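# Put cart bottle behind fridge bottle, close door

## Task

A bottle is already on one of the refrigerator's shelves. Pick up the bottle on the cart and place it upright on that shelf, straight behind the existing bottle, then close the refrigerator door fully. At the end both bottles must be upright and the cart must be resting on its wheels. Any of these fails the task: a glass bottle falling a long way, the door being slammed while opening or closing, or the robot toppling or finishing tilted. Anything held in place only by the robot at the end does not count.

## Robot and tools

Robot: a Hello Robot Stretch 3 with one arm. It has a two-wheel base (0.33 m long, 0.34 m wide), a lift that slides up a mast, and a telescoping arm that sticks out to the robot's RIGHT, ending in a wrist and a two-finger gripper. The gripper cannot move forward or back by itself; drive the base for that. Spins on the spot pivot about the point midway between the drive wheels, 0.05 m behind the front edge. When fully stowed, a spin sweeps a circle of radius 0.28 m, but an unfolded level wrist reaches beyond it.

Frames: the base frame has its origin on the floor between the drive wheels, x forward, y left, z up. hand_pose uses this frame and marks the spot where the closed fingertips meet; with all wrist joints at zero its x axis points up, y back along the arm toward the mast, z toward the rear. The odometry frame is where the base frame was at the start of the scene.

execute_actions: argument "actions" is a list holding one action or nothing (nothing just reports state and pictures). An action may contain "base", "joints", or both, plus optional "contact_limits"; its motions begin together. "base" holds exactly one relative command: {"translate_m": d}, metres straight ahead from the current position (negative = backward), -1 to 1; or {"rotate_rad": d}, radians turned in place, positive = counter-clockwise/left, -3.2 to 3.2. No sideways motion exists. "joints" is a single dictionary of absolute targets by name: lift_m 0 to 1.1 (arm height on mast), arm_m 0 to 0.52 (extension), wrist_yaw_rad -1.345 to 4.42 (0 = along the arm, positive swings toward the front, 3.0 = folded over the base), wrist_pitch_rad -1.57 to 0.451 (0 level, negative tips fingers down), wrist_roll_rad -2.911 to 2.911 (0 = fingers side by side), gripper_m -0.089 to 0.179 (larger = wider; real fingertip gap is a bit less, gap is zero below 0.007), head_pan_rad -3.953 to 1.73 (0 forward, positive left, -1.57 faces along the arm), head_tilt_rad -1.53 to 0.419 (negative looks down). Joints you omit may keep pushing toward earlier targets. "contact_limits" accepts only arm_m: a motor_effort percentage 1 to 100 at which the arm motion halts; smaller is softer, too small stops instantly. "cameras" picks head_camera, nav_camera, wrist_camera or "all"; omitted/null means all, [] means none. Bad keys or values reject the whole call with no motion. If a result reports a stop, the rest of that reply's motion calls are skipped.

wait: "seconds" 0 to 10; commands nothing and returns state and images. zoom_image: "camera" plus "region" [x0, y0, x1, y1] in pixels of that camera's most recent full image, top-left origin, no bigger than 504 by 504. finished_scene: "scene" is the number of the current scene; it ends it permanently, so make sure the result is stable first.

Results: joint_positions; base_status and joint_status ("done"; "off_target" = stopped short and maybe still pushing; "contact_stop", "time_out", "torque_fault" = target dropped). After a contact_stop the arm or lift goes slack until commanded again; a slack lift may sag under load or be pushed upward by closing fingers on a surface. on_its_own lists uncommanded joints; "held at" is the held target, not the position, and effort outside its rest range suggests pushing or a load. motor_effort is percent of max, positive toward larger values, bracket = peak, with noticeable bias and noise; positive wheel effort pushes forward. lidar_m: 12 distances in metres, 30-degree sectors starting straight ahead and going counter-clockwise (4th left, 7th behind, 10th right), "-" = nothing; the scan plane sits 0.17 m up, misses glass and thin legs, and the robot's own parts can mask sectors 5, 6, 9, 10. wrist_depth_mm and head_depth_mm: 7x7 grids of median depth (head grid is sideways). base_odometry counts wheel turns, so slip looks like motion; heading -3.142 to 3.142, left positive. turned_by_wheels and turned_by_imu give turn since last report. base_tilt in degrees (forward/right positive) has a fixed bias of up to about 4 degrees. pictures names the image order.

Speed: the base is fast only when stowed (lift_m under 0.30, arm_m under 0.03, wrist_yaw_rad over 2.54); otherwise 0.10 m/s and 0.63 rad/s.

Gripping: command gripper_m smaller than the object's width to hold it; release by going at least 0.02 wider than where contact happened. Neither the reading nor "done" proves a grasp. Over-squeezing triggers a stall guard that weakens the grip; send a new value to re-squeeze.

Cautions: fold or unfold the wrist only with lift_m within 0.32 to 0.95, wrist_pitch_rad -0.4 and roll near 0; once folded, lift may go down to 0.25. With yaw below -0.4 keep pitch at -0.5 or lower. Pushing something rigid with the gripper above roughly 0.45 m, a second push after a contact stop, driving while holding or hooking something fixed, or snagging furniture (worst when reversing) can tip the robot. If it leans, back off in small steps, free the gripper, and drop lift_m to about 0.2. Wrist, head and base never contact-stop, and a strained wrist servo shuts off for 10 s. Move the door gently, set the glass bottle down without dropping it, and keep the cart upright. Loose objects may occasionally get nudged by outside disturbances, and the robot keeps its last command while you plan.

Each tool is called after "Emit:" as name(argument=value, ...), one argument or row to a line, values as JSON.

## Session

Emit:
execute_actions(
  actions=[],
)

Scene clock: 0.00 s.
base_odometry: x=+0.000 y=+0.000 heading=+0.000 (m, m, rad; odometry frame)
turned_by_wheels: +0.000 (rad since the last result)
turned_by_imu: +0.000 (rad since the last result)
base_tilt: forward=+1.4 right=+1.6 (deg)
lidar_m: 0.77 0.91 1.79 1.82 2.60 1.91 1.33 1.61 1.28 1.17 1.17 1.48
head_depth_mm: 1754 2233 2251 2252 2242 2268 2192 / 1758 2547 2850 2823 2834 2868 2376 / 1757 2517 3144 3055 3059 3011 1101 / 1735 2557 3046 3051 2941 2933 958 / 1745 2499 2943 2954 2898 2851 964 / 1726 2481 2910 2864 2846 2831 931 / 1744 2199 2883 2834 2820 1333 972
base_status: not commanded
joint_positions: lift_m=+0.324 arm_m=+0.001 wrist_yaw_rad=+2.875 wrist_pitch_rad=-0.637 wrist_roll_rad=+0.003 gripper_m=+0.037 head_pan_rad=+0.002 head_tilt_rad=-0.008
joint_status: not commanded
motor_effort: left_wheel=+0 right_wheel=-1 lift_m=+22 arm_m=+0 wrist_yaw_rad=+0 wrist_pitch_rad=+6 wrist_roll_rad=+0 gripper_m=+0 head_pan_rad=+0 head_tilt_rad=+2 (%)
hand_pose: x=+0.0293 y=+0.0388 z=+0.2908 quat_wxyz=(+0.309, +0.696, +0.130, +0.635) (m; base frame)
wrist_depth_mm: - - - - - - - / - 920 945 913 914 921 836 / 712 742 740 742 727 727 721 / 621 - 602 613 618 609 611 / 540 510 547 534 528 518 502 / 474 - - 454 467 457 450 / - - - 411 397 404 403
pictures: head_camera (sideways: a quarter turn clockwise sets it upright), nav_camera (sideways: a quarter turn counterclockwise sets it upright), wrist_camera
Images, in order (width x height): head_camera 896x504, nav_camera 672x504, wrist_camera 644x364.

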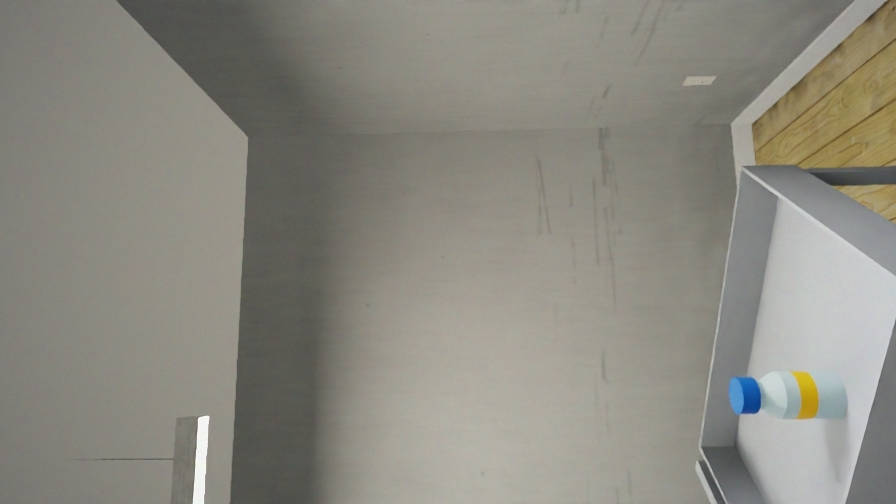

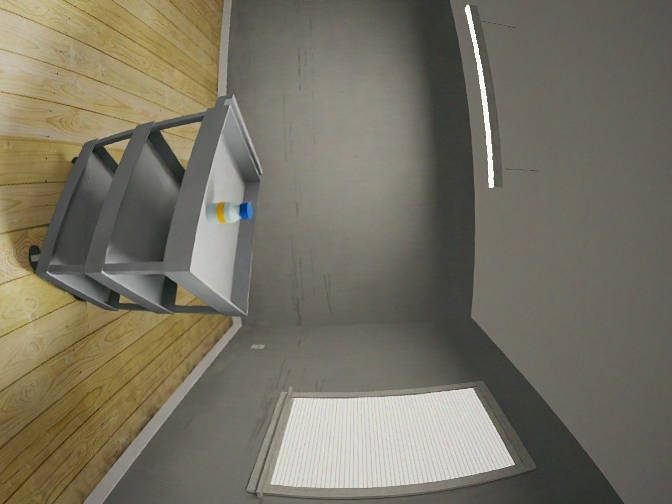

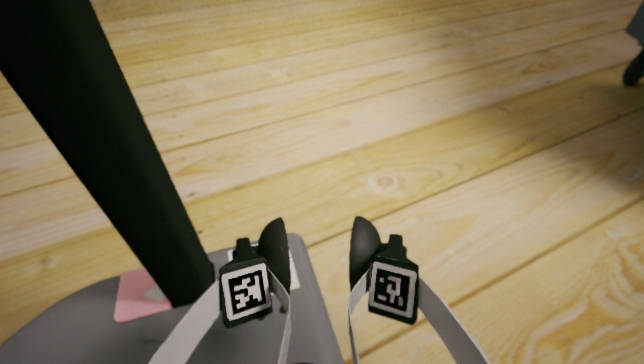

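Emit:
execute_actions(
  actions=[
    {"joints":{"head_pan_rad":-1.9,"head_tilt_rad":-0.4}},
  ],
  cameras=["nav_camera","head_camera"],
)

Emit:
execute_actions(
  actions=[
    {"joints":{"head_pan_rad":-3.9}},
  ],
  cameras=["nav_camera","head_camera"],
)

Emit:
execute_actions(
  actions=[
    {"joints":{"head_pan_rad":0.3,"head_tilt_rad":-0.7}},
  ],
  cameras=["nav_camera","head_camera"],
)

Scene clock: 6.77 s.
base_odometry: x=+0.000 y=+0.000 heading=+0.000 (m, m, rad; odometry frame)
turned_by_wheels: +0.000 (rad since the last result)
turned_by_imu: +0.001 (rad since the last result)
base_tilt: forward=+1.2 right=+1.8 (deg)
lidar_m: 0.77 0.91 1.79 1.82 2.60 1.90 1.33 1.61 1.28 1.17 1.17 1.48
head_depth_mm: 1372 1473 1607 1652 1880 1750 1445 / 1291 1384 1494 1587 1763 1792 1446 / 1219 1294 1389 1492 1621 1709 1444 / 1130 1193 1277 1365 1477 1580 1449 / 1074 1136 1207 1287 1375 1478 1451 / 1019 1076 1137 1211 1290 1387 1420 / 972 1023 1073 1142 1208 1301 1370
base_status: not commanded
joint_positions: lift_m=+0.324 arm_m=+0.001 wrist_yaw_rad=+2.875 wrist_pitch_rad=-0.637 wrist_roll_rad=+0.003 gripper_m=+0.037 head_pan_rad=-1.893 head_tilt_rad=-0.395
joint_status: all done
motor_effort: left_wheel=+0(0) right_wheel=+0(1) lift_m=+22(22) arm_m=+0(0) wrist_yaw_rad=+1(1) wrist_pitch_rad=+6(6) wrist_roll_rad=+1(0) gripper_m=+0(0) head_pan_rad=-5(62) head_tilt_rad=-2(20) (%)
hand_pose: x=+0.0293 y=+0.0388 z=+0.2908 quat_wxyz=(+0.309, +0.696, +0.130, +0.635) (m; base frame)
wrist_depth_mm: - - - - - - - / - 963 928 924 923 895 845 / 738 729 728 738 738 729 728 / 621 - 615 615 613 608 613 / 534 508 550 541 521 527 513 / 474 - - 461 473 457 453 / - - - 409 404 410 407
pictures: head_camera (sideways: a quarter turn clockwise sets it upright), nav_camera (sideways: a quarter turn counterclockwise sets it upright)
Images, in order (width x height): head_camera 896x504, nav_camera 672x504.

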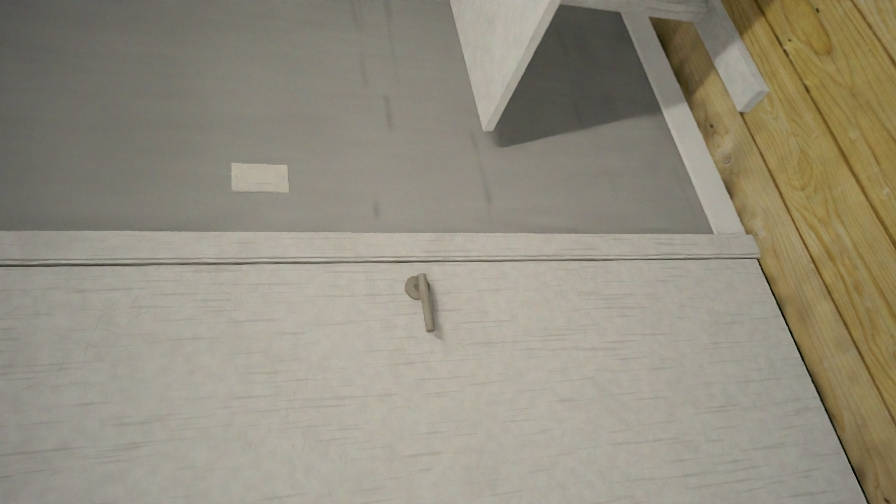

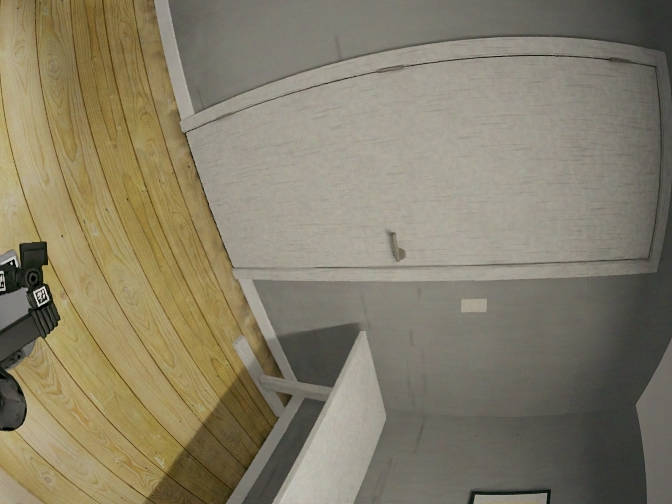

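Scene clock: 8.23 s.
base_odometry: x=+0.000 y=+0.000 heading=+0.000 (m, m, rad; odometry frame)
turned_by_wheels: +0.000 (rad since the last result)
turned_by_imu: +0.000 (rad since the last result)
base_tilt: forward=+1.3 right=+1.9 (deg)
lidar_m: 0.77 0.91 1.79 1.82 2.60 1.91 1.33 1.61 1.28 1.17 1.17 1.48
head_depth_mm: - - - - - - - / - - - - - - - / 2524 2692 2886 3106 2459 1823 1466 / 2542 2718 2886 3072 2432 1826 1442 / 2252 2394 2512 2648 2483 1830 1452 / 2013 2141 2215 2338 2346 1834 1448 / 1818 1894 1993 2079 2139 1826 1442
base_status: not commanded
joint_positions: lift_m=+0.324 arm_m=+0.001 wrist_yaw_rad=+2.875 wrist_pitch_rad=-0.637 wrist_roll_rad=+0.003 gripper_m=+0.037 head_pan_rad=-3.893 head_tilt_rad=-0.395
joint_status: all done
motor_effort: left_wheel=+0(0) right_wheel=+0(0) lift_m=+22(22) arm_m=+0(0) wrist_yaw_rad=+0(0) wrist_pitch_rad=+6(7) wrist_roll_rad=+0(1) gripper_m=+0(0) head_pan_rad=-5(57) head_tilt_rad=-2(2) (%)
hand_pose: x=+0.0293 y=+0.0388 z=+0.2908 quat_wxyz=(+0.309, +0.696, +0.130, +0.635) (m; base frame)
wrist_depth_mm: - - - - - - - / - 941 913 922 911 896 853 / 721 740 746 724 719 724 719 / 628 - 630 602 603 632 607 / 536 522 545 542 532 525 511 / 466 - - 456 459 454 456 / - - - 411 403 404 400
pictures: head_camera (sideways: a quarter turn clockwise sets it upright), nav_camera (sideways: a quarter turn counterclockwise sets it upright)
Images, in order (width x height): head_camera 896x504, nav_camera 672x504.

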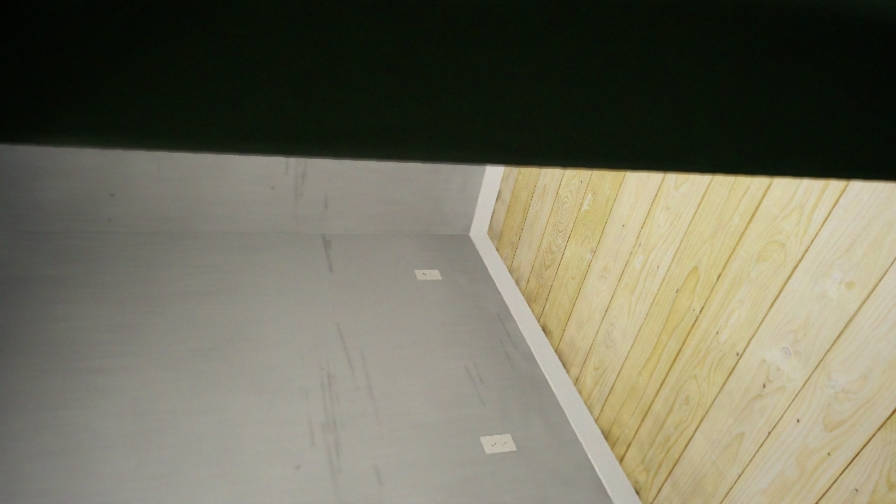

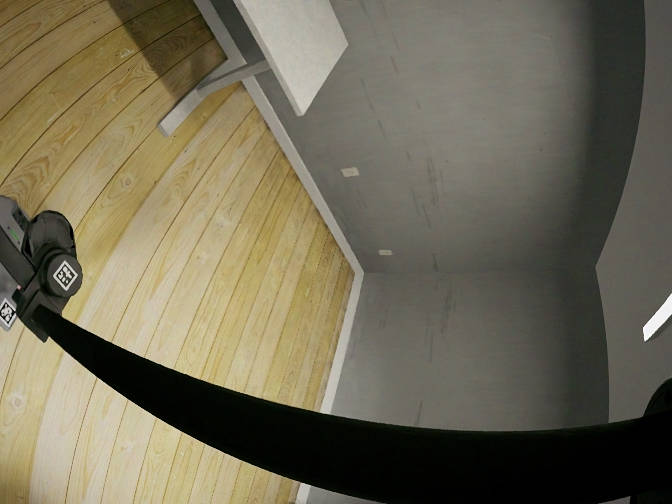

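Scene clock: 10.57 s.
base_odometry: x=+0.000 y=+0.000 heading=+0.000 (m, m, rad; odometry frame)
turned_by_wheels: +0.000 (rad since the last result)
turned_by_imu: +0.000 (rad since the last result)
base_tilt: forward=+1.3 right=+1.8 (deg)
lidar_m: 0.77 0.90 1.79 1.82 2.61 1.91 1.33 1.61 1.28 1.17 1.17 1.48
head_depth_mm: 2497 2751 1138 1935 1664 1407 1203 / 2516 2789 1132 1134 1379 1369 1202 / 2530 2722 1059 1277 1117 1309 1205 / 2568 2749 1080 1319 1420 1368 1194 / 2581 2766 1200 1388 1558 1400 1191 / 2599 2866 1185 1974 1647 1403 1197 / 2622 2987 2909 2137 1696 1392 1193
base_status: not commanded
joint_positions: lift_m=+0.324 arm_m=+0.001 wrist_yaw_rad=+2.875 wrist_pitch_rad=-0.637 wrist_roll_rad=+0.003 gripper_m=+0.037 head_pan_rad=+0.293 head_tilt_rad=-0.691
joint_status: all done
motor_effort: left_wheel=+0(0) right_wheel=+0(0) lift_m=+23(22) arm_m=+0(0) wrist_yaw_rad=+0(1) wrist_pitch_rad=+6(6) wrist_roll_rad=+0(1) gripper_m=-1(0) head_pan_rad=+5(59) head_tilt_rad=-4(24) (%)
hand_pose: x=+0.0293 y=+0.0388 z=+0.2908 quat_wxyz=(+0.309, +0.696, +0.130, +0.635) (m; base frame)
wrist_depth_mm: - - - - - - - / - 943 958 927 924 885 852 / 723 769 733 744 741 724 734 / 619 - 606 620 599 600 600 / 532 515 547 546 526 511 520 / 466 - - 457 475 459 452 / - - - 413 405 405 408
pictures: head_camera (sideways: a quarter turn clockwise sets it upright), nav_camera (sideways: a quarter turn counterclockwise sets it upright)
Images, in order (width x height): head_camera 896x504, nav_camera 672x504.

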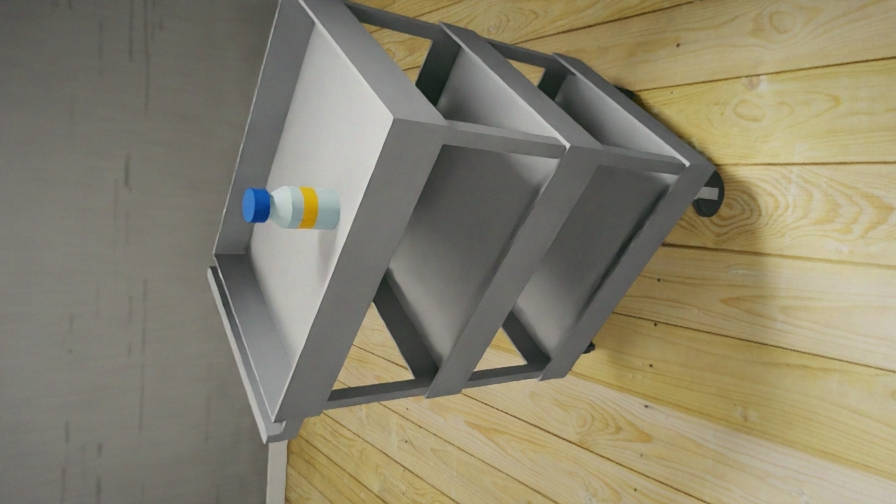

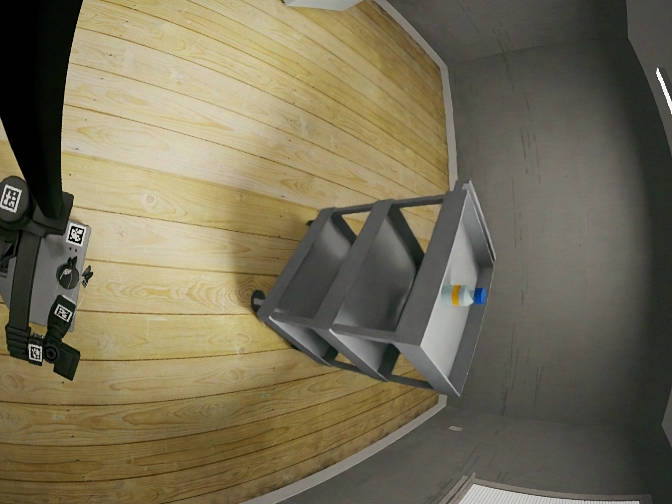

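Emit:
execute_actions(
  actions=[
    {"joints":{"head_pan_rad":1.65,"head_tilt_rad":-0.4}},
  ],
  cameras=["nav_camera","head_camera"],
)

Scene clock: 14.23 s.
base_odometry: x=+0.000 y=+0.000 heading=+0.000 (m, m, rad; odometry frame)
turned_by_wheels: +0.000 (rad since the last result)
turned_by_imu: +0.001 (rad since the last result)
base_tilt: forward=+1.2 right=+1.8 (deg)
lidar_m: 0.76 0.91 1.79 1.82 2.61 1.90 1.33 1.61 1.28 1.17 1.17 1.47
head_depth_mm: 1745 1603 1689 1820 2040 1791 1429 / 1813 1969 2249 2402 2248 1803 1431 / 2212 2355 2464 2644 2316 1780 1431 / 2225 2349 2510 2701 2399 1790 1435 / 2190 2342 2499 2681 2433 1793 1433 / 2186 2288 2438 2571 2412 1785 1430 / 2152 2237 2406 2581 2385 1813 1437
base_status: not commanded
joint_positions: lift_m=+0.324 arm_m=+0.001 wrist_yaw_rad=+2.875 wrist_pitch_rad=-0.637 wrist_roll_rad=+0.003 gripper_m=+0.037 head_pan_rad=+1.643 head_tilt_rad=-0.409
joint_status: all done
motor_effort: left_wheel=+0(1) right_wheel=+0(1) lift_m=+23(23) arm_m=+0(0) wrist_yaw_rad=+0(1) wrist_pitch_rad=+6(6) wrist_roll_rad=+1(0) gripper_m=+0(1) head_pan_rad=+5(62) head_tilt_rad=+6(23) (%)
hand_pose: x=+0.0293 y=+0.0388 z=+0.2908 quat_wxyz=(+0.309, +0.696, +0.130, +0.635) (m; base frame)
wrist_depth_mm: - - - - - - - / - 930 913 936 898 890 866 / 726 730 741 724 755 728 714 / 624 - 621 607 611 604 604 / 536 517 537 554 527 526 522 / 465 - - 462 466 454 459 / - - - 410 407 409 402
pictures: head_camera (sideways: a quarter turn clockwise sets it upright), nav_camera (sideways: a quarter turn counterclockwise sets it upright)
Images, in order (width x height): head_camera 896x504, nav_camera 672x504.

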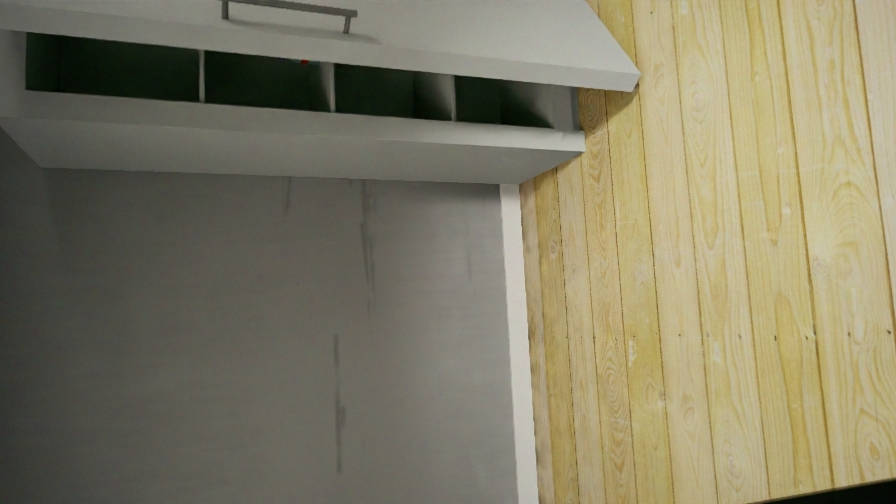

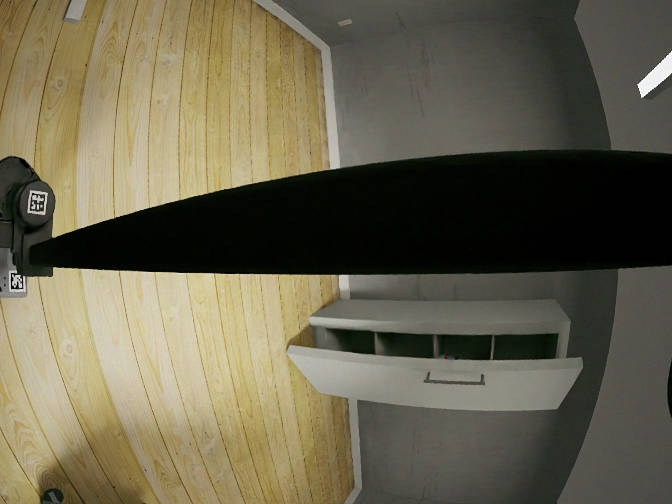

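Emit:
execute_actions(
  actions=[
    {"base":{"rotate_rad":1.62},"joints":{"head_pan_rad":-0.4,"head_tilt_rad":-0.7,"lift_m":0.28}},
  ],
  cameras=[],
)

Emit:
execute_actions(
  actions=[
    {"base":{"translate_m":1.0}},
  ],
  cameras=["nav_camera","head_camera"],
)

Emit:
execute_actions(
  actions=[
    {"base":{"rotate_rad":0.16},"joints":{"lift_m":0.6,"wrist_pitch_rad":-0.4,"head_pan_rad":-0.8}},
  ],
  cameras=[],
)

Emit:
execute_actions(
  actions=[
    {"base":{"translate_m":0.2},"joints":{"wrist_yaw_rad":0,"gripper_m":0}},
  ],
  cameras=["nav_camera","head_camera"],
)

Scene clock: 60.77 s.
base_odometry: x=+0.000 y=+0.000 heading=+1.620 (m, m, rad; odometry frame)
turned_by_wheels: +1.620 (rad since the last result)
turned_by_imu: +1.608 (rad since the last result)
base_tilt: forward=+1.4 right=+1.8 (deg)
lidar_m: 2.12 2.62 1.88 1.33 1.61 1.26 1.17 1.17 1.53 0.77 0.94 1.79
head_depth_mm: 3108 3421 2971 2163 1717 1407 1199 / 2876 3261 2935 2133 1707 1400 1197 / 2703 3043 2909 2156 1692 1407 1199 / 1862 2075 2373 2159 1690 1410 1197 / 1528 1735 1936 2057 1703 1400 1190 / 2129 2257 2314 2115 1695 1401 1199 / 1887 2273 2544 2132 1703 1401 1200
base_status: done
joint_positions: lift_m=+0.280 arm_m=+0.001 wrist_yaw_rad=+2.875 wrist_pitch_rad=-0.638 wrist_roll_rad=+0.003 gripper_m=+0.037 head_pan_rad=-0.393 head_tilt_rad=-0.692
joint_status: all done
motor_effort: left_wheel=-3(8) right_wheel=+4(14) lift_m=+19(19) arm_m=+0(0) wrist_yaw_rad=+1(0) wrist_pitch_rad=+7(7) wrist_roll_rad=+1(1) gripper_m=+0(0) head_pan_rad=-4(63) head_tilt_rad=-3(24) (%)
hand_pose: x=+0.0292 y=+0.0386 z=+0.2469 quat_wxyz=(+0.310, +0.695, +0.130, +0.635) (m; base frame)
wrist_depth_mm: - - - - - - - / - 846 834 842 808 826 800 / 656 674 665 675 673 655 641 / 560 - 546 553 552 542 544 / 486 - - 469 482 461 461 / - - - 414 421 417 404 / - - - - 360 365 363
pictures: none
No camera images: the call's "cameras" was empty. Leave "cameras" out to get every camera's image.

Scene clock: 65.70 s.
base_odometry: x=-0.049 y=+0.999 heading=+1.620 (m, m, rad; odometry frame)
turned_by_wheels: +0.000 (rad since the last result)
turned_by_imu: +0.000 (rad since the last result)
base_tilt: forward=+1.3 right=+1.7 (deg)
lidar_m: 1.42 1.61 2.00 1.85 1.87 2.35 2.15 1.21 1.15 2.92 2.57 0.90
head_depth_mm: 740 938 2500 2125 1707 1403 1204 / 1239 822 930 1078 1572 1406 1196 / 1414 1435 1667 1806 1598 1375 1201 / 1426 1401 1684 1807 1630 1411 1191 / 977 1098 1265 1492 1634 1397 1200 / 1178 1373 1620 1895 1709 1396 1196 / 1320 1445 1615 1807 1682 1403 1196
base_status: done
joint_positions: lift_m=+0.280 arm_m=+0.001 wrist_yaw_rad=+2.875 wrist_pitch_rad=-0.638 wrist_roll_rad=+0.003 gripper_m=+0.037 head_pan_rad=-0.393 head_tilt_rad=-0.692
joint_status: not commanded
motor_effort: left_wheel=-3(7) right_wheel=+3(13) lift_m=+19(20) arm_m=+0(0) wrist_yaw_rad=+0(0) wrist_pitch_rad=+7(7) wrist_roll_rad=+1(0) gripper_m=+0(0) head_pan_rad=-4(5) head_tilt_rad=-4(3) (%)
hand_pose: x=+0.0292 y=+0.0386 z=+0.2469 quat_wxyz=(+0.310, +0.695, +0.130, +0.635) (m; base frame)
wrist_depth_mm: - - - - - - - / - 837 852 829 831 828 811 / 652 665 676 662 654 664 659 / 566 - 546 548 560 542 544 / 478 - - 472 478 468 463 / - - - 416 420 411 412 / - - - - 359 364 363
pictures: head_camera (sideways: a quarter turn clockwise sets it upright), nav_camera (sideways: a quarter turn counterclockwise sets it upright)
Images, in order (width x height): head_camera 896x504, nav_camera 672x504.

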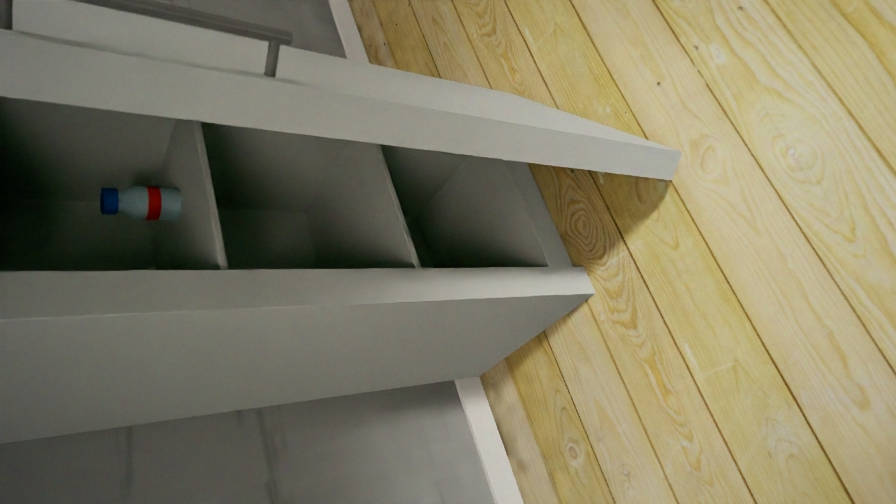

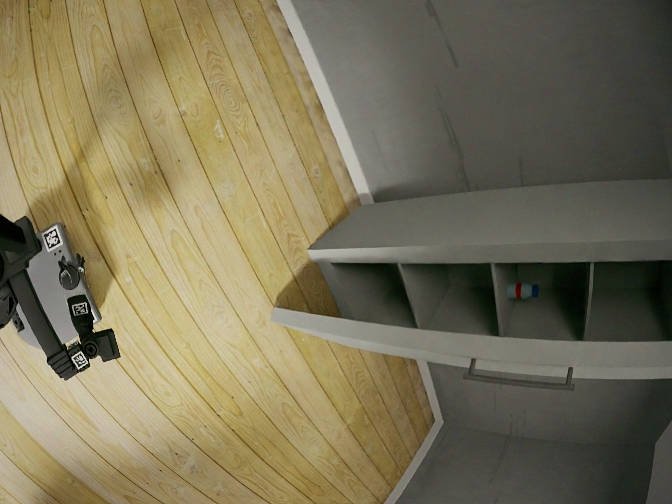

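Scene clock: 69.43 s.
base_odometry: x=-0.049 y=+0.999 heading=+1.780 (m, m, rad; odometry frame)
turned_by_wheels: +0.160 (rad since the last result)
turned_by_imu: +0.159 (rad since the last result)
base_tilt: forward=+1.2 right=+1.7 (deg)
lidar_m: 1.59 1.68 1.90 1.85 1.95 2.21 2.15 1.17 1.15 2.92 0.90 0.91
head_depth_mm: 2612 2895 2920 2137 1700 1406 1197 / 2361 2702 2861 2128 1708 1404 1205 / 1160 2319 2629 2148 1701 1412 1196 / 744 839 945 1104 1343 1406 1189 / 1345 1469 1638 1858 1661 1401 1196 / 1427 1329 1667 1428 1576 1407 1193 / 965 1038 1168 1420 1650 1394 1199
base_status: done
joint_positions: lift_m=+0.600 arm_m=+0.001 wrist_yaw_rad=+2.875 wrist_pitch_rad=-0.419 wrist_roll_rad=+0.003 gripper_m=+0.037 head_pan_rad=-0.793 head_tilt_rad=-0.692
joint_status: all done
motor_effort: left_wheel=-3(10) right_wheel=+3(12) lift_m=+25(28) arm_m=+0(0) wrist_yaw_rad=+0(0) wrist_pitch_rad=+11(13) wrist_roll_rad=+1(0) gripper_m=+0(1) head_pan_rad=-4(38) head_tilt_rad=-2(3) (%)
hand_pose: x=+0.0378 y=+0.0703 z=+0.6123 quat_wxyz=(+0.238, +0.706, +0.054, +0.665) (m; base frame)
wrist_depth_mm: - - - - - - - / - - - - - - - / - - - - - - - / - - - - - - - / - - - - - - - / 898 - 945 897 899 885 857 / 791 756 766 762 733 750 761
pictures: none
No camera images: the call's "cameras" was empty. Leave "cameras" out to get every camera's image.

Scene clock: 72.67 s.
base_odometry: x=-0.090 y=+1.194 heading=+1.779 (m, m, rad; odometry frame)
turned_by_wheels: +0.000 (rad since the last result)
turned_by_imu: +0.000 (rad since the last result)
base_tilt: forward=+1.3 right=+1.8 (deg)
lidar_m: 1.39 1.46 1.89 1.84 1.94 2.42 2.35 1.29 1.28 2.92 0.78 0.99
head_depth_mm: 2253 2700 2930 2156 1704 1411 1202 / 622 712 2511 2067 1698 1405 1197 / 1117 1228 1348 952 1134 1341 1191 / 1223 1286 1522 1734 1627 1403 1201 / 1323 1185 1597 1400 1528 1385 1194 / 820 908 1018 1188 1482 1401 1197 / 840 973 1171 1451 1636 1399 1195
base_status: done
joint_positions: lift_m=+0.600 arm_m=+0.001 wrist_yaw_rad=+0.003 wrist_pitch_rad=-0.419 wrist_roll_rad=+0.003 gripper_m=+0.000 head_pan_rad=-0.793 head_tilt_rad=-0.692
joint_status: all done
motor_effort: left_wheel=-3(4) right_wheel=+4(10) lift_m=+24(25) arm_m=+0(0) wrist_yaw_rad=-2(4) wrist_pitch_rad=+11(11) wrist_roll_rad=+0(0) gripper_m=-2(78) head_pan_rad=-5(5) head_tilt_rad=-3(3) (%)
hand_pose: x=-0.0209 y=-0.3704 z=+0.6123 quat_wxyz=(+0.691, +0.148, -0.692, -0.147) (m; base frame)
wrist_depth_mm: - - - - - - - / - - - - - - - / 664 - - - - - - / 530 - - - - - - / 509 - - - - - - / 591 870 897 - 881 852 845 / 754 726 773 753 760 759 756
pictures: head_camera (sideways: a quarter turn clockwise sets it upright), nav_camera (sideways: a quarter turn counterclockwise sets it upright)
Images, in order (width x height): head_camera 896x504, nav_camera 672x504.

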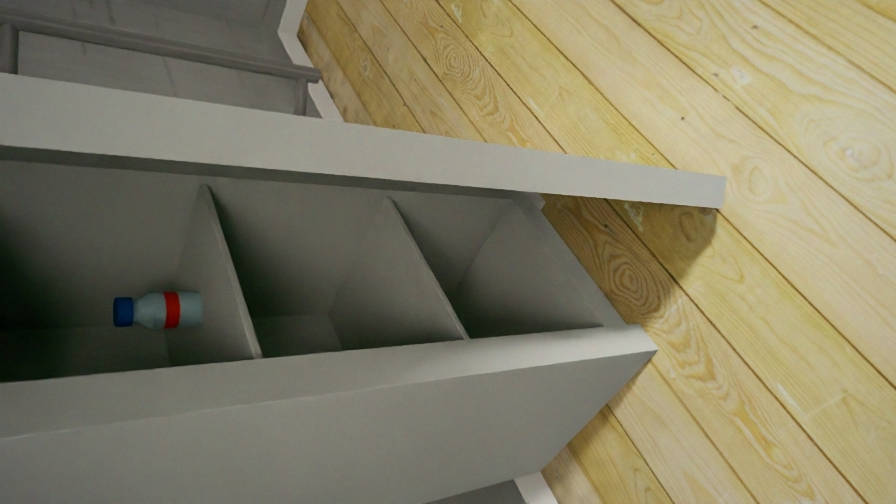

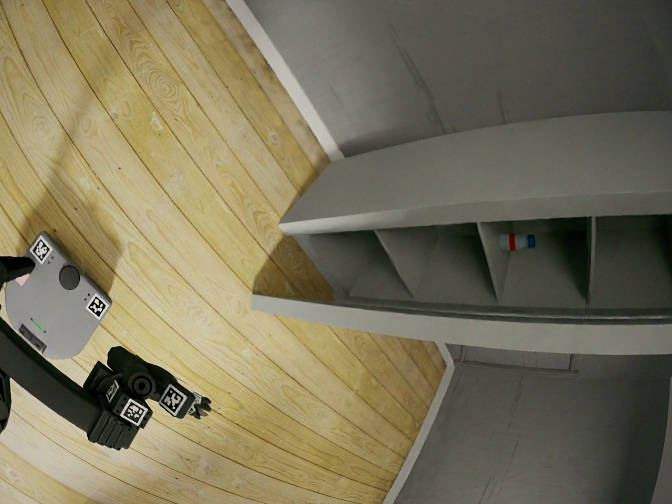

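Emit:
execute_actions(
  actions=[
    {"base":{"translate_m":0.56},"joints":{"lift_m":0.36,"wrist_pitch_rad":0,"head_pan_rad":-1.5,"head_tilt_rad":-0.9}},
  ],
  cameras=[],
)

Emit:
execute_actions(
  actions=[
    {"joints":{"arm_m":0.25}},
  ],
)

Scene clock: 88.63 s.
base_odometry: x=-0.206 y=+1.742 heading=+1.779 (m, m, rad; odometry frame)
turned_by_wheels: +0.000 (rad since the last result)
turned_by_imu: +0.001 (rad since the last result)
base_tilt: forward=+1.2 right=+1.8 (deg)
lidar_m: 0.83 0.87 1.24 1.82 1.91 2.70 2.91 1.70 3.03 0.65 0.62 0.82
head_depth_mm: 583 2578 2103 1724 1466 1273 1123 / 558 634 770 1647 1463 1274 1126 / 630 710 809 951 1209 1269 1137 / 736 844 987 1196 1389 1269 1110 / 880 1044 1248 1506 1420 1267 1119 / 933 1084 1210 1128 1104 1235 1120 / 913 760 685 792 1029 1243 1117
base_status: done
joint_positions: lift_m=+0.360 arm_m=+0.001 wrist_yaw_rad=+0.003 wrist_pitch_rad=-0.022 wrist_roll_rad=+0.003 gripper_m=+0.000 head_pan_rad=-1.493 head_tilt_rad=-0.889
joint_status: all done
motor_effort: left_wheel=-3(4) right_wheel=+3(10) lift_m=+20(21) arm_m=+0(0) wrist_yaw_rad=-2(2) wrist_pitch_rad=+12(13) wrist_roll_rad=+1(1) gripper_m=-3(3) head_pan_rad=-5(50) head_tilt_rad=-4(22) (%)
hand_pose: x=-0.0208 y=-0.4017 z=+0.4692 quat_wxyz=(+0.706, +0.009, -0.708, -0.007) (m; base frame)
wrist_depth_mm: 331 770 764 471 389 - - / 326 775 785 493 408 - - / 327 785 789 494 409 - - / 325 804 803 515 419 - - / 326 832 841 527 433 - - / 333 816 887 - - - - / 344 616 770 559 441 816 793
pictures: none
No camera images: the call's "cameras" was empty. Leave "cameras" out to get every camera's image.

Scene clock: 91.70 s.
base_odometry: x=-0.206 y=+1.742 heading=+1.779 (m, m, rad; odometry frame)
turned_by_wheels: +0.000 (rad since the last result)
turned_by_imu: +0.000 (rad since the last result)
base_tilt: forward=+1.3 right=+1.7 (deg)
lidar_m: 0.83 0.87 1.24 1.82 1.91 2.71 2.92 1.70 3.03 0.65 0.62 0.83
head_depth_mm: 583 2586 2119 1729 1466 1274 1127 / 557 632 767 1648 1464 1273 1132 / 629 708 808 954 1143 1223 1119 / 736 843 989 1194 1412 1239 1123 / 885 1044 1246 1515 1424 1259 1118 / 937 1088 1217 1124 1110 1242 1119 / 916 757 686 791 1028 1237 1122
base_status: not commanded
joint_positions: lift_m=+0.360 arm_m=+0.250 wrist_yaw_rad=+0.001 wrist_pitch_rad=-0.021 wrist_roll_rad=+0.003 gripper_m=+0.000 head_pan_rad=-1.493 head_tilt_rad=-0.889
joint_status: all done
motor_effort: left_wheel=-3(3) right_wheel=+3(4) lift_m=+20(19) arm_m=+5(6) wrist_yaw_rad=-1(2) wrist_pitch_rad=+12(13) wrist_roll_rad=+0(1) gripper_m=-3(3) head_pan_rad=-4(4) head_tilt_rad=-5(5) (%)
hand_pose: x=-0.0211 y=-0.6503 z=+0.4693 quat_wxyz=(+0.706, +0.008, -0.708, -0.007) (m; base frame)
wrist_depth_mm: 546 547 422 255 182 147 - / 563 553 442 261 186 153 - / 563 562 462 267 190 157 - / 584 571 488 277 194 159 - / 580 595 512 282 197 163 - / 624 614 612 - 193 170 - / 624 625 510 303 215 174 793
pictures: head_camera (sideways: a quarter turn clockwise sets it upright), nav_camera (sideways: a quarter turn counterclockwise sets it upright), wrist_camera
Images, in order (width x height): head_camera 896x504, nav_camera 672x504, wrist_camera 644x364.

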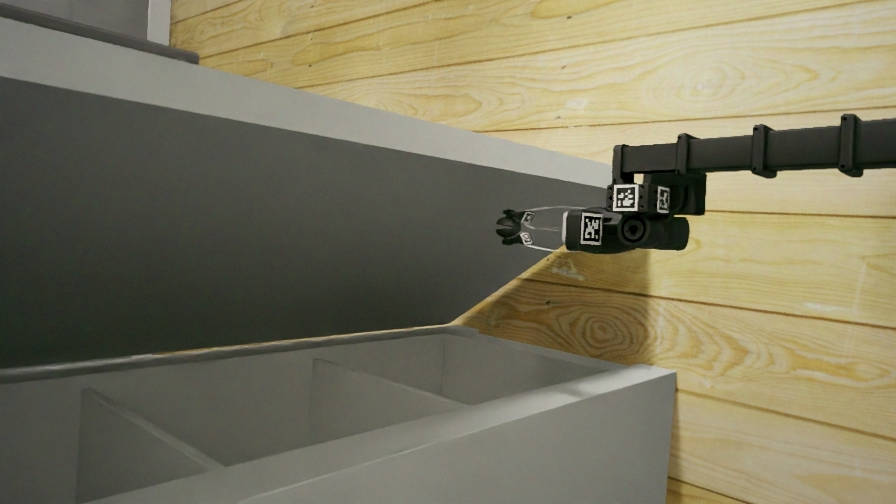

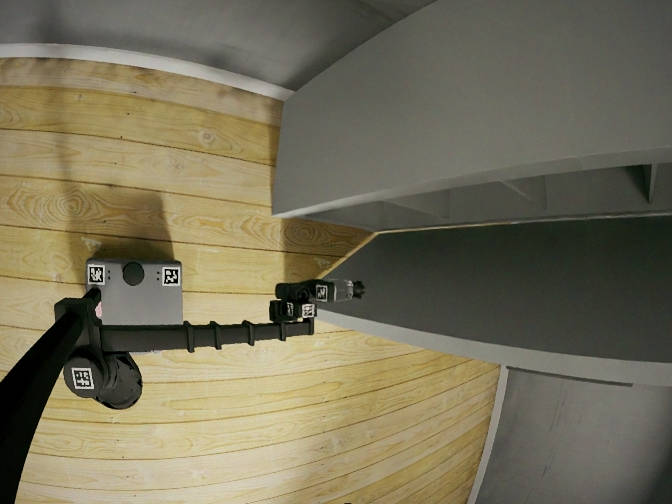

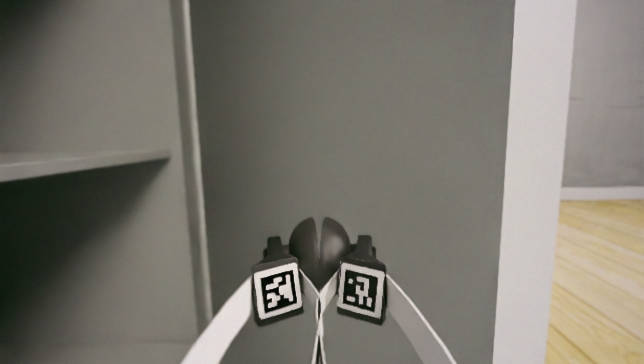

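Emit:
execute_actions(
  actions=[
    {"base":{"translate_m":-0.1},"joints":{"arm_m":0.33}},
  ],
  cameras=[],
)

Emit:
execute_actions(
  actions=[
    {"base":{"translate_m":-0.1},"joints":{"arm_m":0.43}},
  ],
  cameras=[],
)

Emit:
execute_actions(
  actions=[
    {"base":{"translate_m":-0.07},"joints":{"arm_m":0.52}},
  ],
)

Scene clock: 99.80 s.
base_odometry: x=-0.186 y=+1.645 heading=+1.779 (m, m, rad; odometry frame)
turned_by_wheels: +0.000 (rad since the last result)
turned_by_imu: +0.001 (rad since the last result)
base_tilt: forward=+1.3 right=+1.8 (deg)
lidar_m: 0.93 0.98 1.39 1.82 1.92 2.72 2.81 1.62 0.90 0.87 0.66 0.82
head_depth_mm: 729 2405 2107 1731 1471 1270 1131 / 756 855 989 1593 1458 1267 1129 / 798 914 1057 1256 1438 1268 1121 / 842 975 1136 1381 1460 1268 1122 / 898 1045 1254 1547 1462 1264 1118 / 962 1132 1272 1507 1407 1270 1110 / 948 1089 1207 1084 1072 1242 1115
base_status: done
joint_positions: lift_m=+0.360 arm_m=+0.330 wrist_yaw_rad=+0.003 wrist_pitch_rad=-0.022 wrist_roll_rad=+0.003 gripper_m=+0.000 head_pan_rad=-1.493 head_tilt_rad=-0.889
joint_status: all done
motor_effort: left_wheel=-2(9) right_wheel=+4(21) lift_m=+18(19) arm_m=+5(10) wrist_yaw_rad=-2(27) wrist_pitch_rad=+12(13) wrist_roll_rad=+0(1) gripper_m=-2(5) head_pan_rad=-5(5) head_tilt_rad=-4(5) (%)
hand_pose: x=-0.0208 y=-0.7303 z=+0.4692 quat_wxyz=(+0.706, +0.009, -0.708, -0.007) (m; base frame)
wrist_depth_mm: 467 487 405 350 306 271 - / 483 486 410 350 311 275 - / 490 509 429 366 320 283 - / 501 525 440 374 324 287 - / 512 514 456 379 331 296 - / 529 540 491 - 331 303 - / 539 548 474 403 357 311 789
pictures: none
No camera images: the call's "cameras" was empty. Leave "cameras" out to get every camera's image.

Scene clock: 101.97 s.
base_odometry: x=-0.165 y=+1.547 heading=+1.779 (m, m, rad; odometry frame)
turned_by_wheels: +0.000 (rad since the last result)
turned_by_imu: +0.001 (rad since the last result)
base_tilt: forward=+1.3 right=+1.8 (deg)
lidar_m: 1.03 1.08 1.53 1.83 1.88 2.72 2.72 1.54 3.01 1.09 0.72 0.81
head_depth_mm: 2544 2709 2120 1734 1458 1271 1132 / 922 1135 2035 1737 1468 1268 1131 / 936 1070 1266 1501 1418 1270 1123 / 943 1086 1280 1548 1425 1266 1123 / 958 1107 1301 1595 1453 1265 1117 / 969 1119 1327 1589 1457 1264 1117 / 998 1129 1256 1485 1349 1262 1110
base_status: done
joint_positions: lift_m=+0.360 arm_m=+0.430 wrist_yaw_rad=+0.002 wrist_pitch_rad=-0.022 wrist_roll_rad=+0.003 gripper_m=+0.000 head_pan_rad=-1.493 head_tilt_rad=-0.889
joint_status: all done
motor_effort: left_wheel=-3(9) right_wheel=+4(5) lift_m=+19(20) arm_m=+5(6) wrist_yaw_rad=-1(2) wrist_pitch_rad=+12(13) wrist_roll_rad=+1(1) gripper_m=-2(3) head_pan_rad=-4(4) head_tilt_rad=-4(4) (%)
hand_pose: x=-0.0209 y=-0.8303 z=+0.4692 quat_wxyz=(+0.706, +0.009, -0.708, -0.007) (m; base frame)
wrist_depth_mm: 404 396 391 390 384 - - / 417 409 403 390 382 - - / 434 420 411 401 392 - - / 445 434 427 409 400 - - / 460 444 431 421 412 - - / 460 452 441 - 423 - - / 471 468 454 444 439 806 783
pictures: none
No camera images: the call's "cameras" was empty. Leave "cameras" out to get every camera's image.

Scene clock: 103.90 s.
base_odometry: x=-0.150 y=+1.478 heading=+1.779 (m, m, rad; odometry frame)
turned_by_wheels: +0.000 (rad since the last result)
turned_by_imu: +0.001 (rad since the last result)
base_tilt: forward=+1.3 right=+1.8 (deg)
lidar_m: 1.10 1.16 1.64 1.83 1.84 2.73 2.65 1.49 3.03 1.10 0.77 0.81
head_depth_mm: 2539 2677 2107 1719 1463 1272 1122 / 2516 2677 2104 1717 1473 1284 1120 / 945 1091 1330 1664 1455 1272 1118 / 955 1098 1305 1583 1461 1270 1125 / 963 1108 1318 1596 1458 1255 1123 / 968 1123 1322 1577 1451 1261 1114 / 981 1139 1334 1495 1402 1271 1119
base_status: done
joint_positions: lift_m=+0.360 arm_m=+0.520 wrist_yaw_rad=+0.002 wrist_pitch_rad=-0.022 wrist_roll_rad=+0.003 gripper_m=+0.000 head_pan_rad=-1.493 head_tilt_rad=-0.889
joint_status: all done
motor_effort: left_wheel=-2(8) right_wheel=+4(6) lift_m=+19(19) arm_m=+5(5) wrist_yaw_rad=-1(1) wrist_pitch_rad=+12(12) wrist_roll_rad=+0(1) gripper_m=-2(2) head_pan_rad=-5(4) head_tilt_rad=-4(5) (%)
hand_pose: x=-0.0210 y=-0.9203 z=+0.4693 quat_wxyz=(+0.706, +0.009, -0.708, -0.007) (m; base frame)
wrist_depth_mm: 323 321 319 316 314 - - / 328 323 327 325 320 - - / 340 336 337 330 331 - - / 345 344 343 346 338 - - / 357 356 348 349 349 - - / 368 361 362 - - - - / 373 369 371 366 363 802 798
pictures: head_camera (sideways: a quarter turn clockwise sets it upright), nav_camera (sideways: a quarter turn counterclockwise sets it upright), wrist_camera
Images, in order (width x height): head_camera 896x504, nav_camera 672x504, wrist_camera 644x364.

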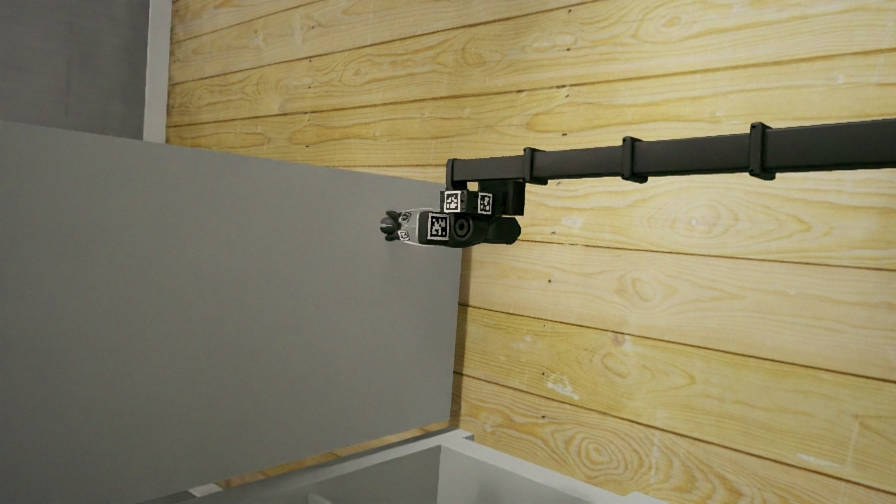

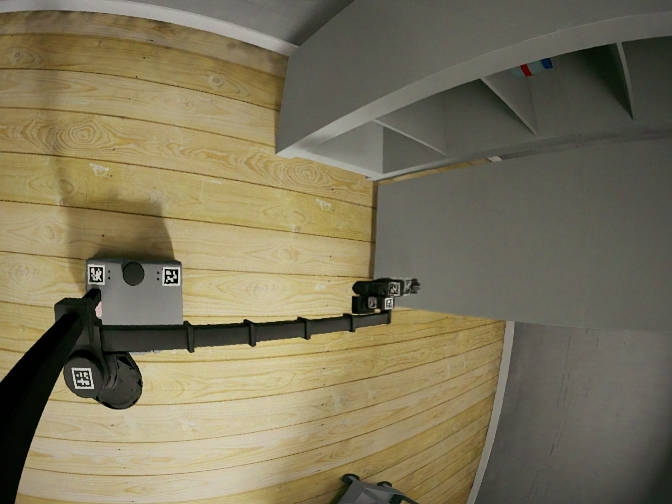

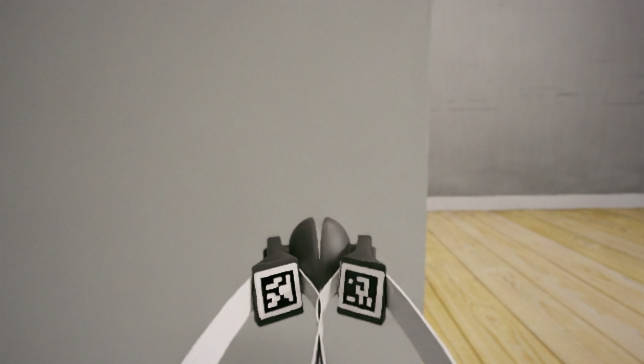

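Emit:
execute_actions(
  actions=[
    {"base":{"rotate_rad":0.36},"joints":{"arm_m":0,"lift_m":0.8}},
  ],
  cameras=[],
)

Emit:
execute_actions(
  actions=[
    {"base":{"translate_m":-1.0},"joints":{"lift_m":0.85,"gripper_m":0.15,"head_pan_rad":-2.4,"head_tilt_rad":-0.7}},
  ],
  cameras=["nav_camera","head_camera"],
)

Scene clock: 126.67 s.
base_odometry: x=-0.150 y=+1.478 heading=+2.139 (m, m, rad; odometry frame)
turned_by_wheels: +0.360 (rad since the last result)
turned_by_imu: +0.359 (rad since the last result)
base_tilt: forward=+1.3 right=+1.8 (deg)
lidar_m: 1.12 1.40 1.83 1.85 1.84 2.64 1.52 1.49 1.11 1.12 0.77 1.10
head_depth_mm: 927 1045 1192 1405 1462 - - / 965 1100 1259 1508 1460 - - / 1010 1147 1343 1582 1520 - 1108 / 1054 1217 1439 1634 1459 1273 1106 / 1019 1232 1342 1572 1423 1265 1119 / 1008 1300 1215 1109 1364 1267 1120 / 696 739 850 1069 1385 1266 1113
base_status: done
joint_positions: lift_m=+0.800 arm_m=+0.001 wrist_yaw_rad=+0.001 wrist_pitch_rad=-0.021 wrist_roll_rad=+0.003 gripper_m=+0.000 head_pan_rad=-1.493 head_tilt_rad=-0.889
joint_status: all done
joint sent to its limit — the command would take arm_m past its lower limit, so that joint was sent only as far as its limit.
motor_effort: left_wheel=-3(10) right_wheel=+4(16) lift_m=+25(27) arm_m=-5(6) wrist_yaw_rad=-1(2) wrist_pitch_rad=+12(13) wrist_roll_rad=+0(0) gripper_m=-2(3) head_pan_rad=-4(4) head_tilt_rad=-4(4) (%)
hand_pose: x=-0.0211 y=-0.4020 z=+0.9090 quat_wxyz=(+0.706, +0.008, -0.708, -0.007) (m; base frame)
wrist_depth_mm: 444 765 886 850 767 712 - / 462 502 932 891 784 723 - / 484 502 956 893 801 759 - / 497 508 - 897 820 751 - / 522 498 - 921 831 783 - / 540 508 - - 837 809 - / 554 515 - - 880 826 -
pictures: none
No camera images: the call's "cameras" was empty. Leave "cameras" out to get every camera's image.

Scene clock: 138.10 s.
base_odometry: x=+0.387 y=+0.635 heading=+2.139 (m, m, rad; odometry frame)
turned_by_wheels: +0.000 (rad since the last result)
turned_by_imu: +0.003 (rad since the last result)
base_tilt: forward=+1.4 right=+1.7 (deg)
lidar_m: 2.04 2.40 1.88 1.81 1.87 1.75 0.63 0.61 0.62 2.58 1.09 1.47
head_depth_mm: 2117 2247 1043 823 1043 1153 1149 / 2437 2619 1055 818 1070 1171 1196 / 2493 2790 1053 753 1071 1179 - / 2411 2645 1073 850 1063 1235 - / 2318 2535 1051 795 1007 - - / 2211 2400 2600 1900 1675 - - / 2091 2314 2544 2104 1676 1450 -
base_status: done
joint_positions: lift_m=+0.850 arm_m=+0.001 wrist_yaw_rad=+0.001 wrist_pitch_rad=-0.021 wrist_roll_rad=+0.003 gripper_m=+0.150 head_pan_rad=-2.393 head_tilt_rad=-0.705
joint_status: all done
motor_effort: left_wheel=-2(6) right_wheel=+4(6) lift_m=+25(27) arm_m=-5(5) wrist_yaw_rad=-1(0) wrist_pitch_rad=+12(12) wrist_roll_rad=+1(0) gripper_m=-1(82) head_pan_rad=-5(55) head_tilt_rad=+3(20) (%)
hand_pose: x=-0.0211 y=-0.4021 z=+0.9591 quat_wxyz=(+0.706, +0.008, -0.708, -0.007) (m; base frame)
wrist_depth_mm: 702 - - - - - - / 720 - - - - - - / 756 - - - - - - / 753 - - - - - - / 792 780 - - - - - / 840 - - - - - - / 918 - - - - - -
pictures: head_camera (sideways: a quarter turn clockwise sets it upright), nav_camera (sideways: a quarter turn counterclockwise sets it upright)
Images, in order (width x height): head_camera 896x504, nav_camera 672x504.

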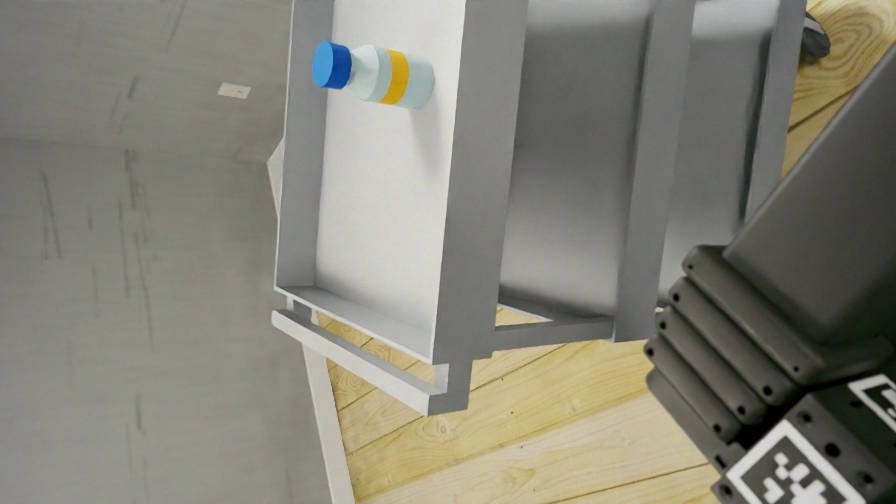

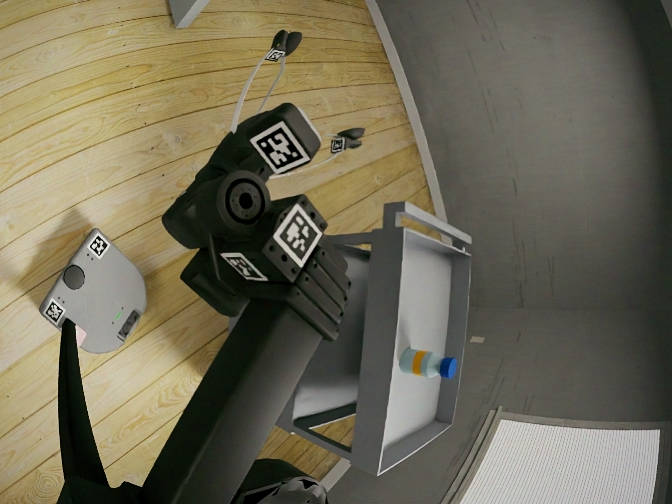

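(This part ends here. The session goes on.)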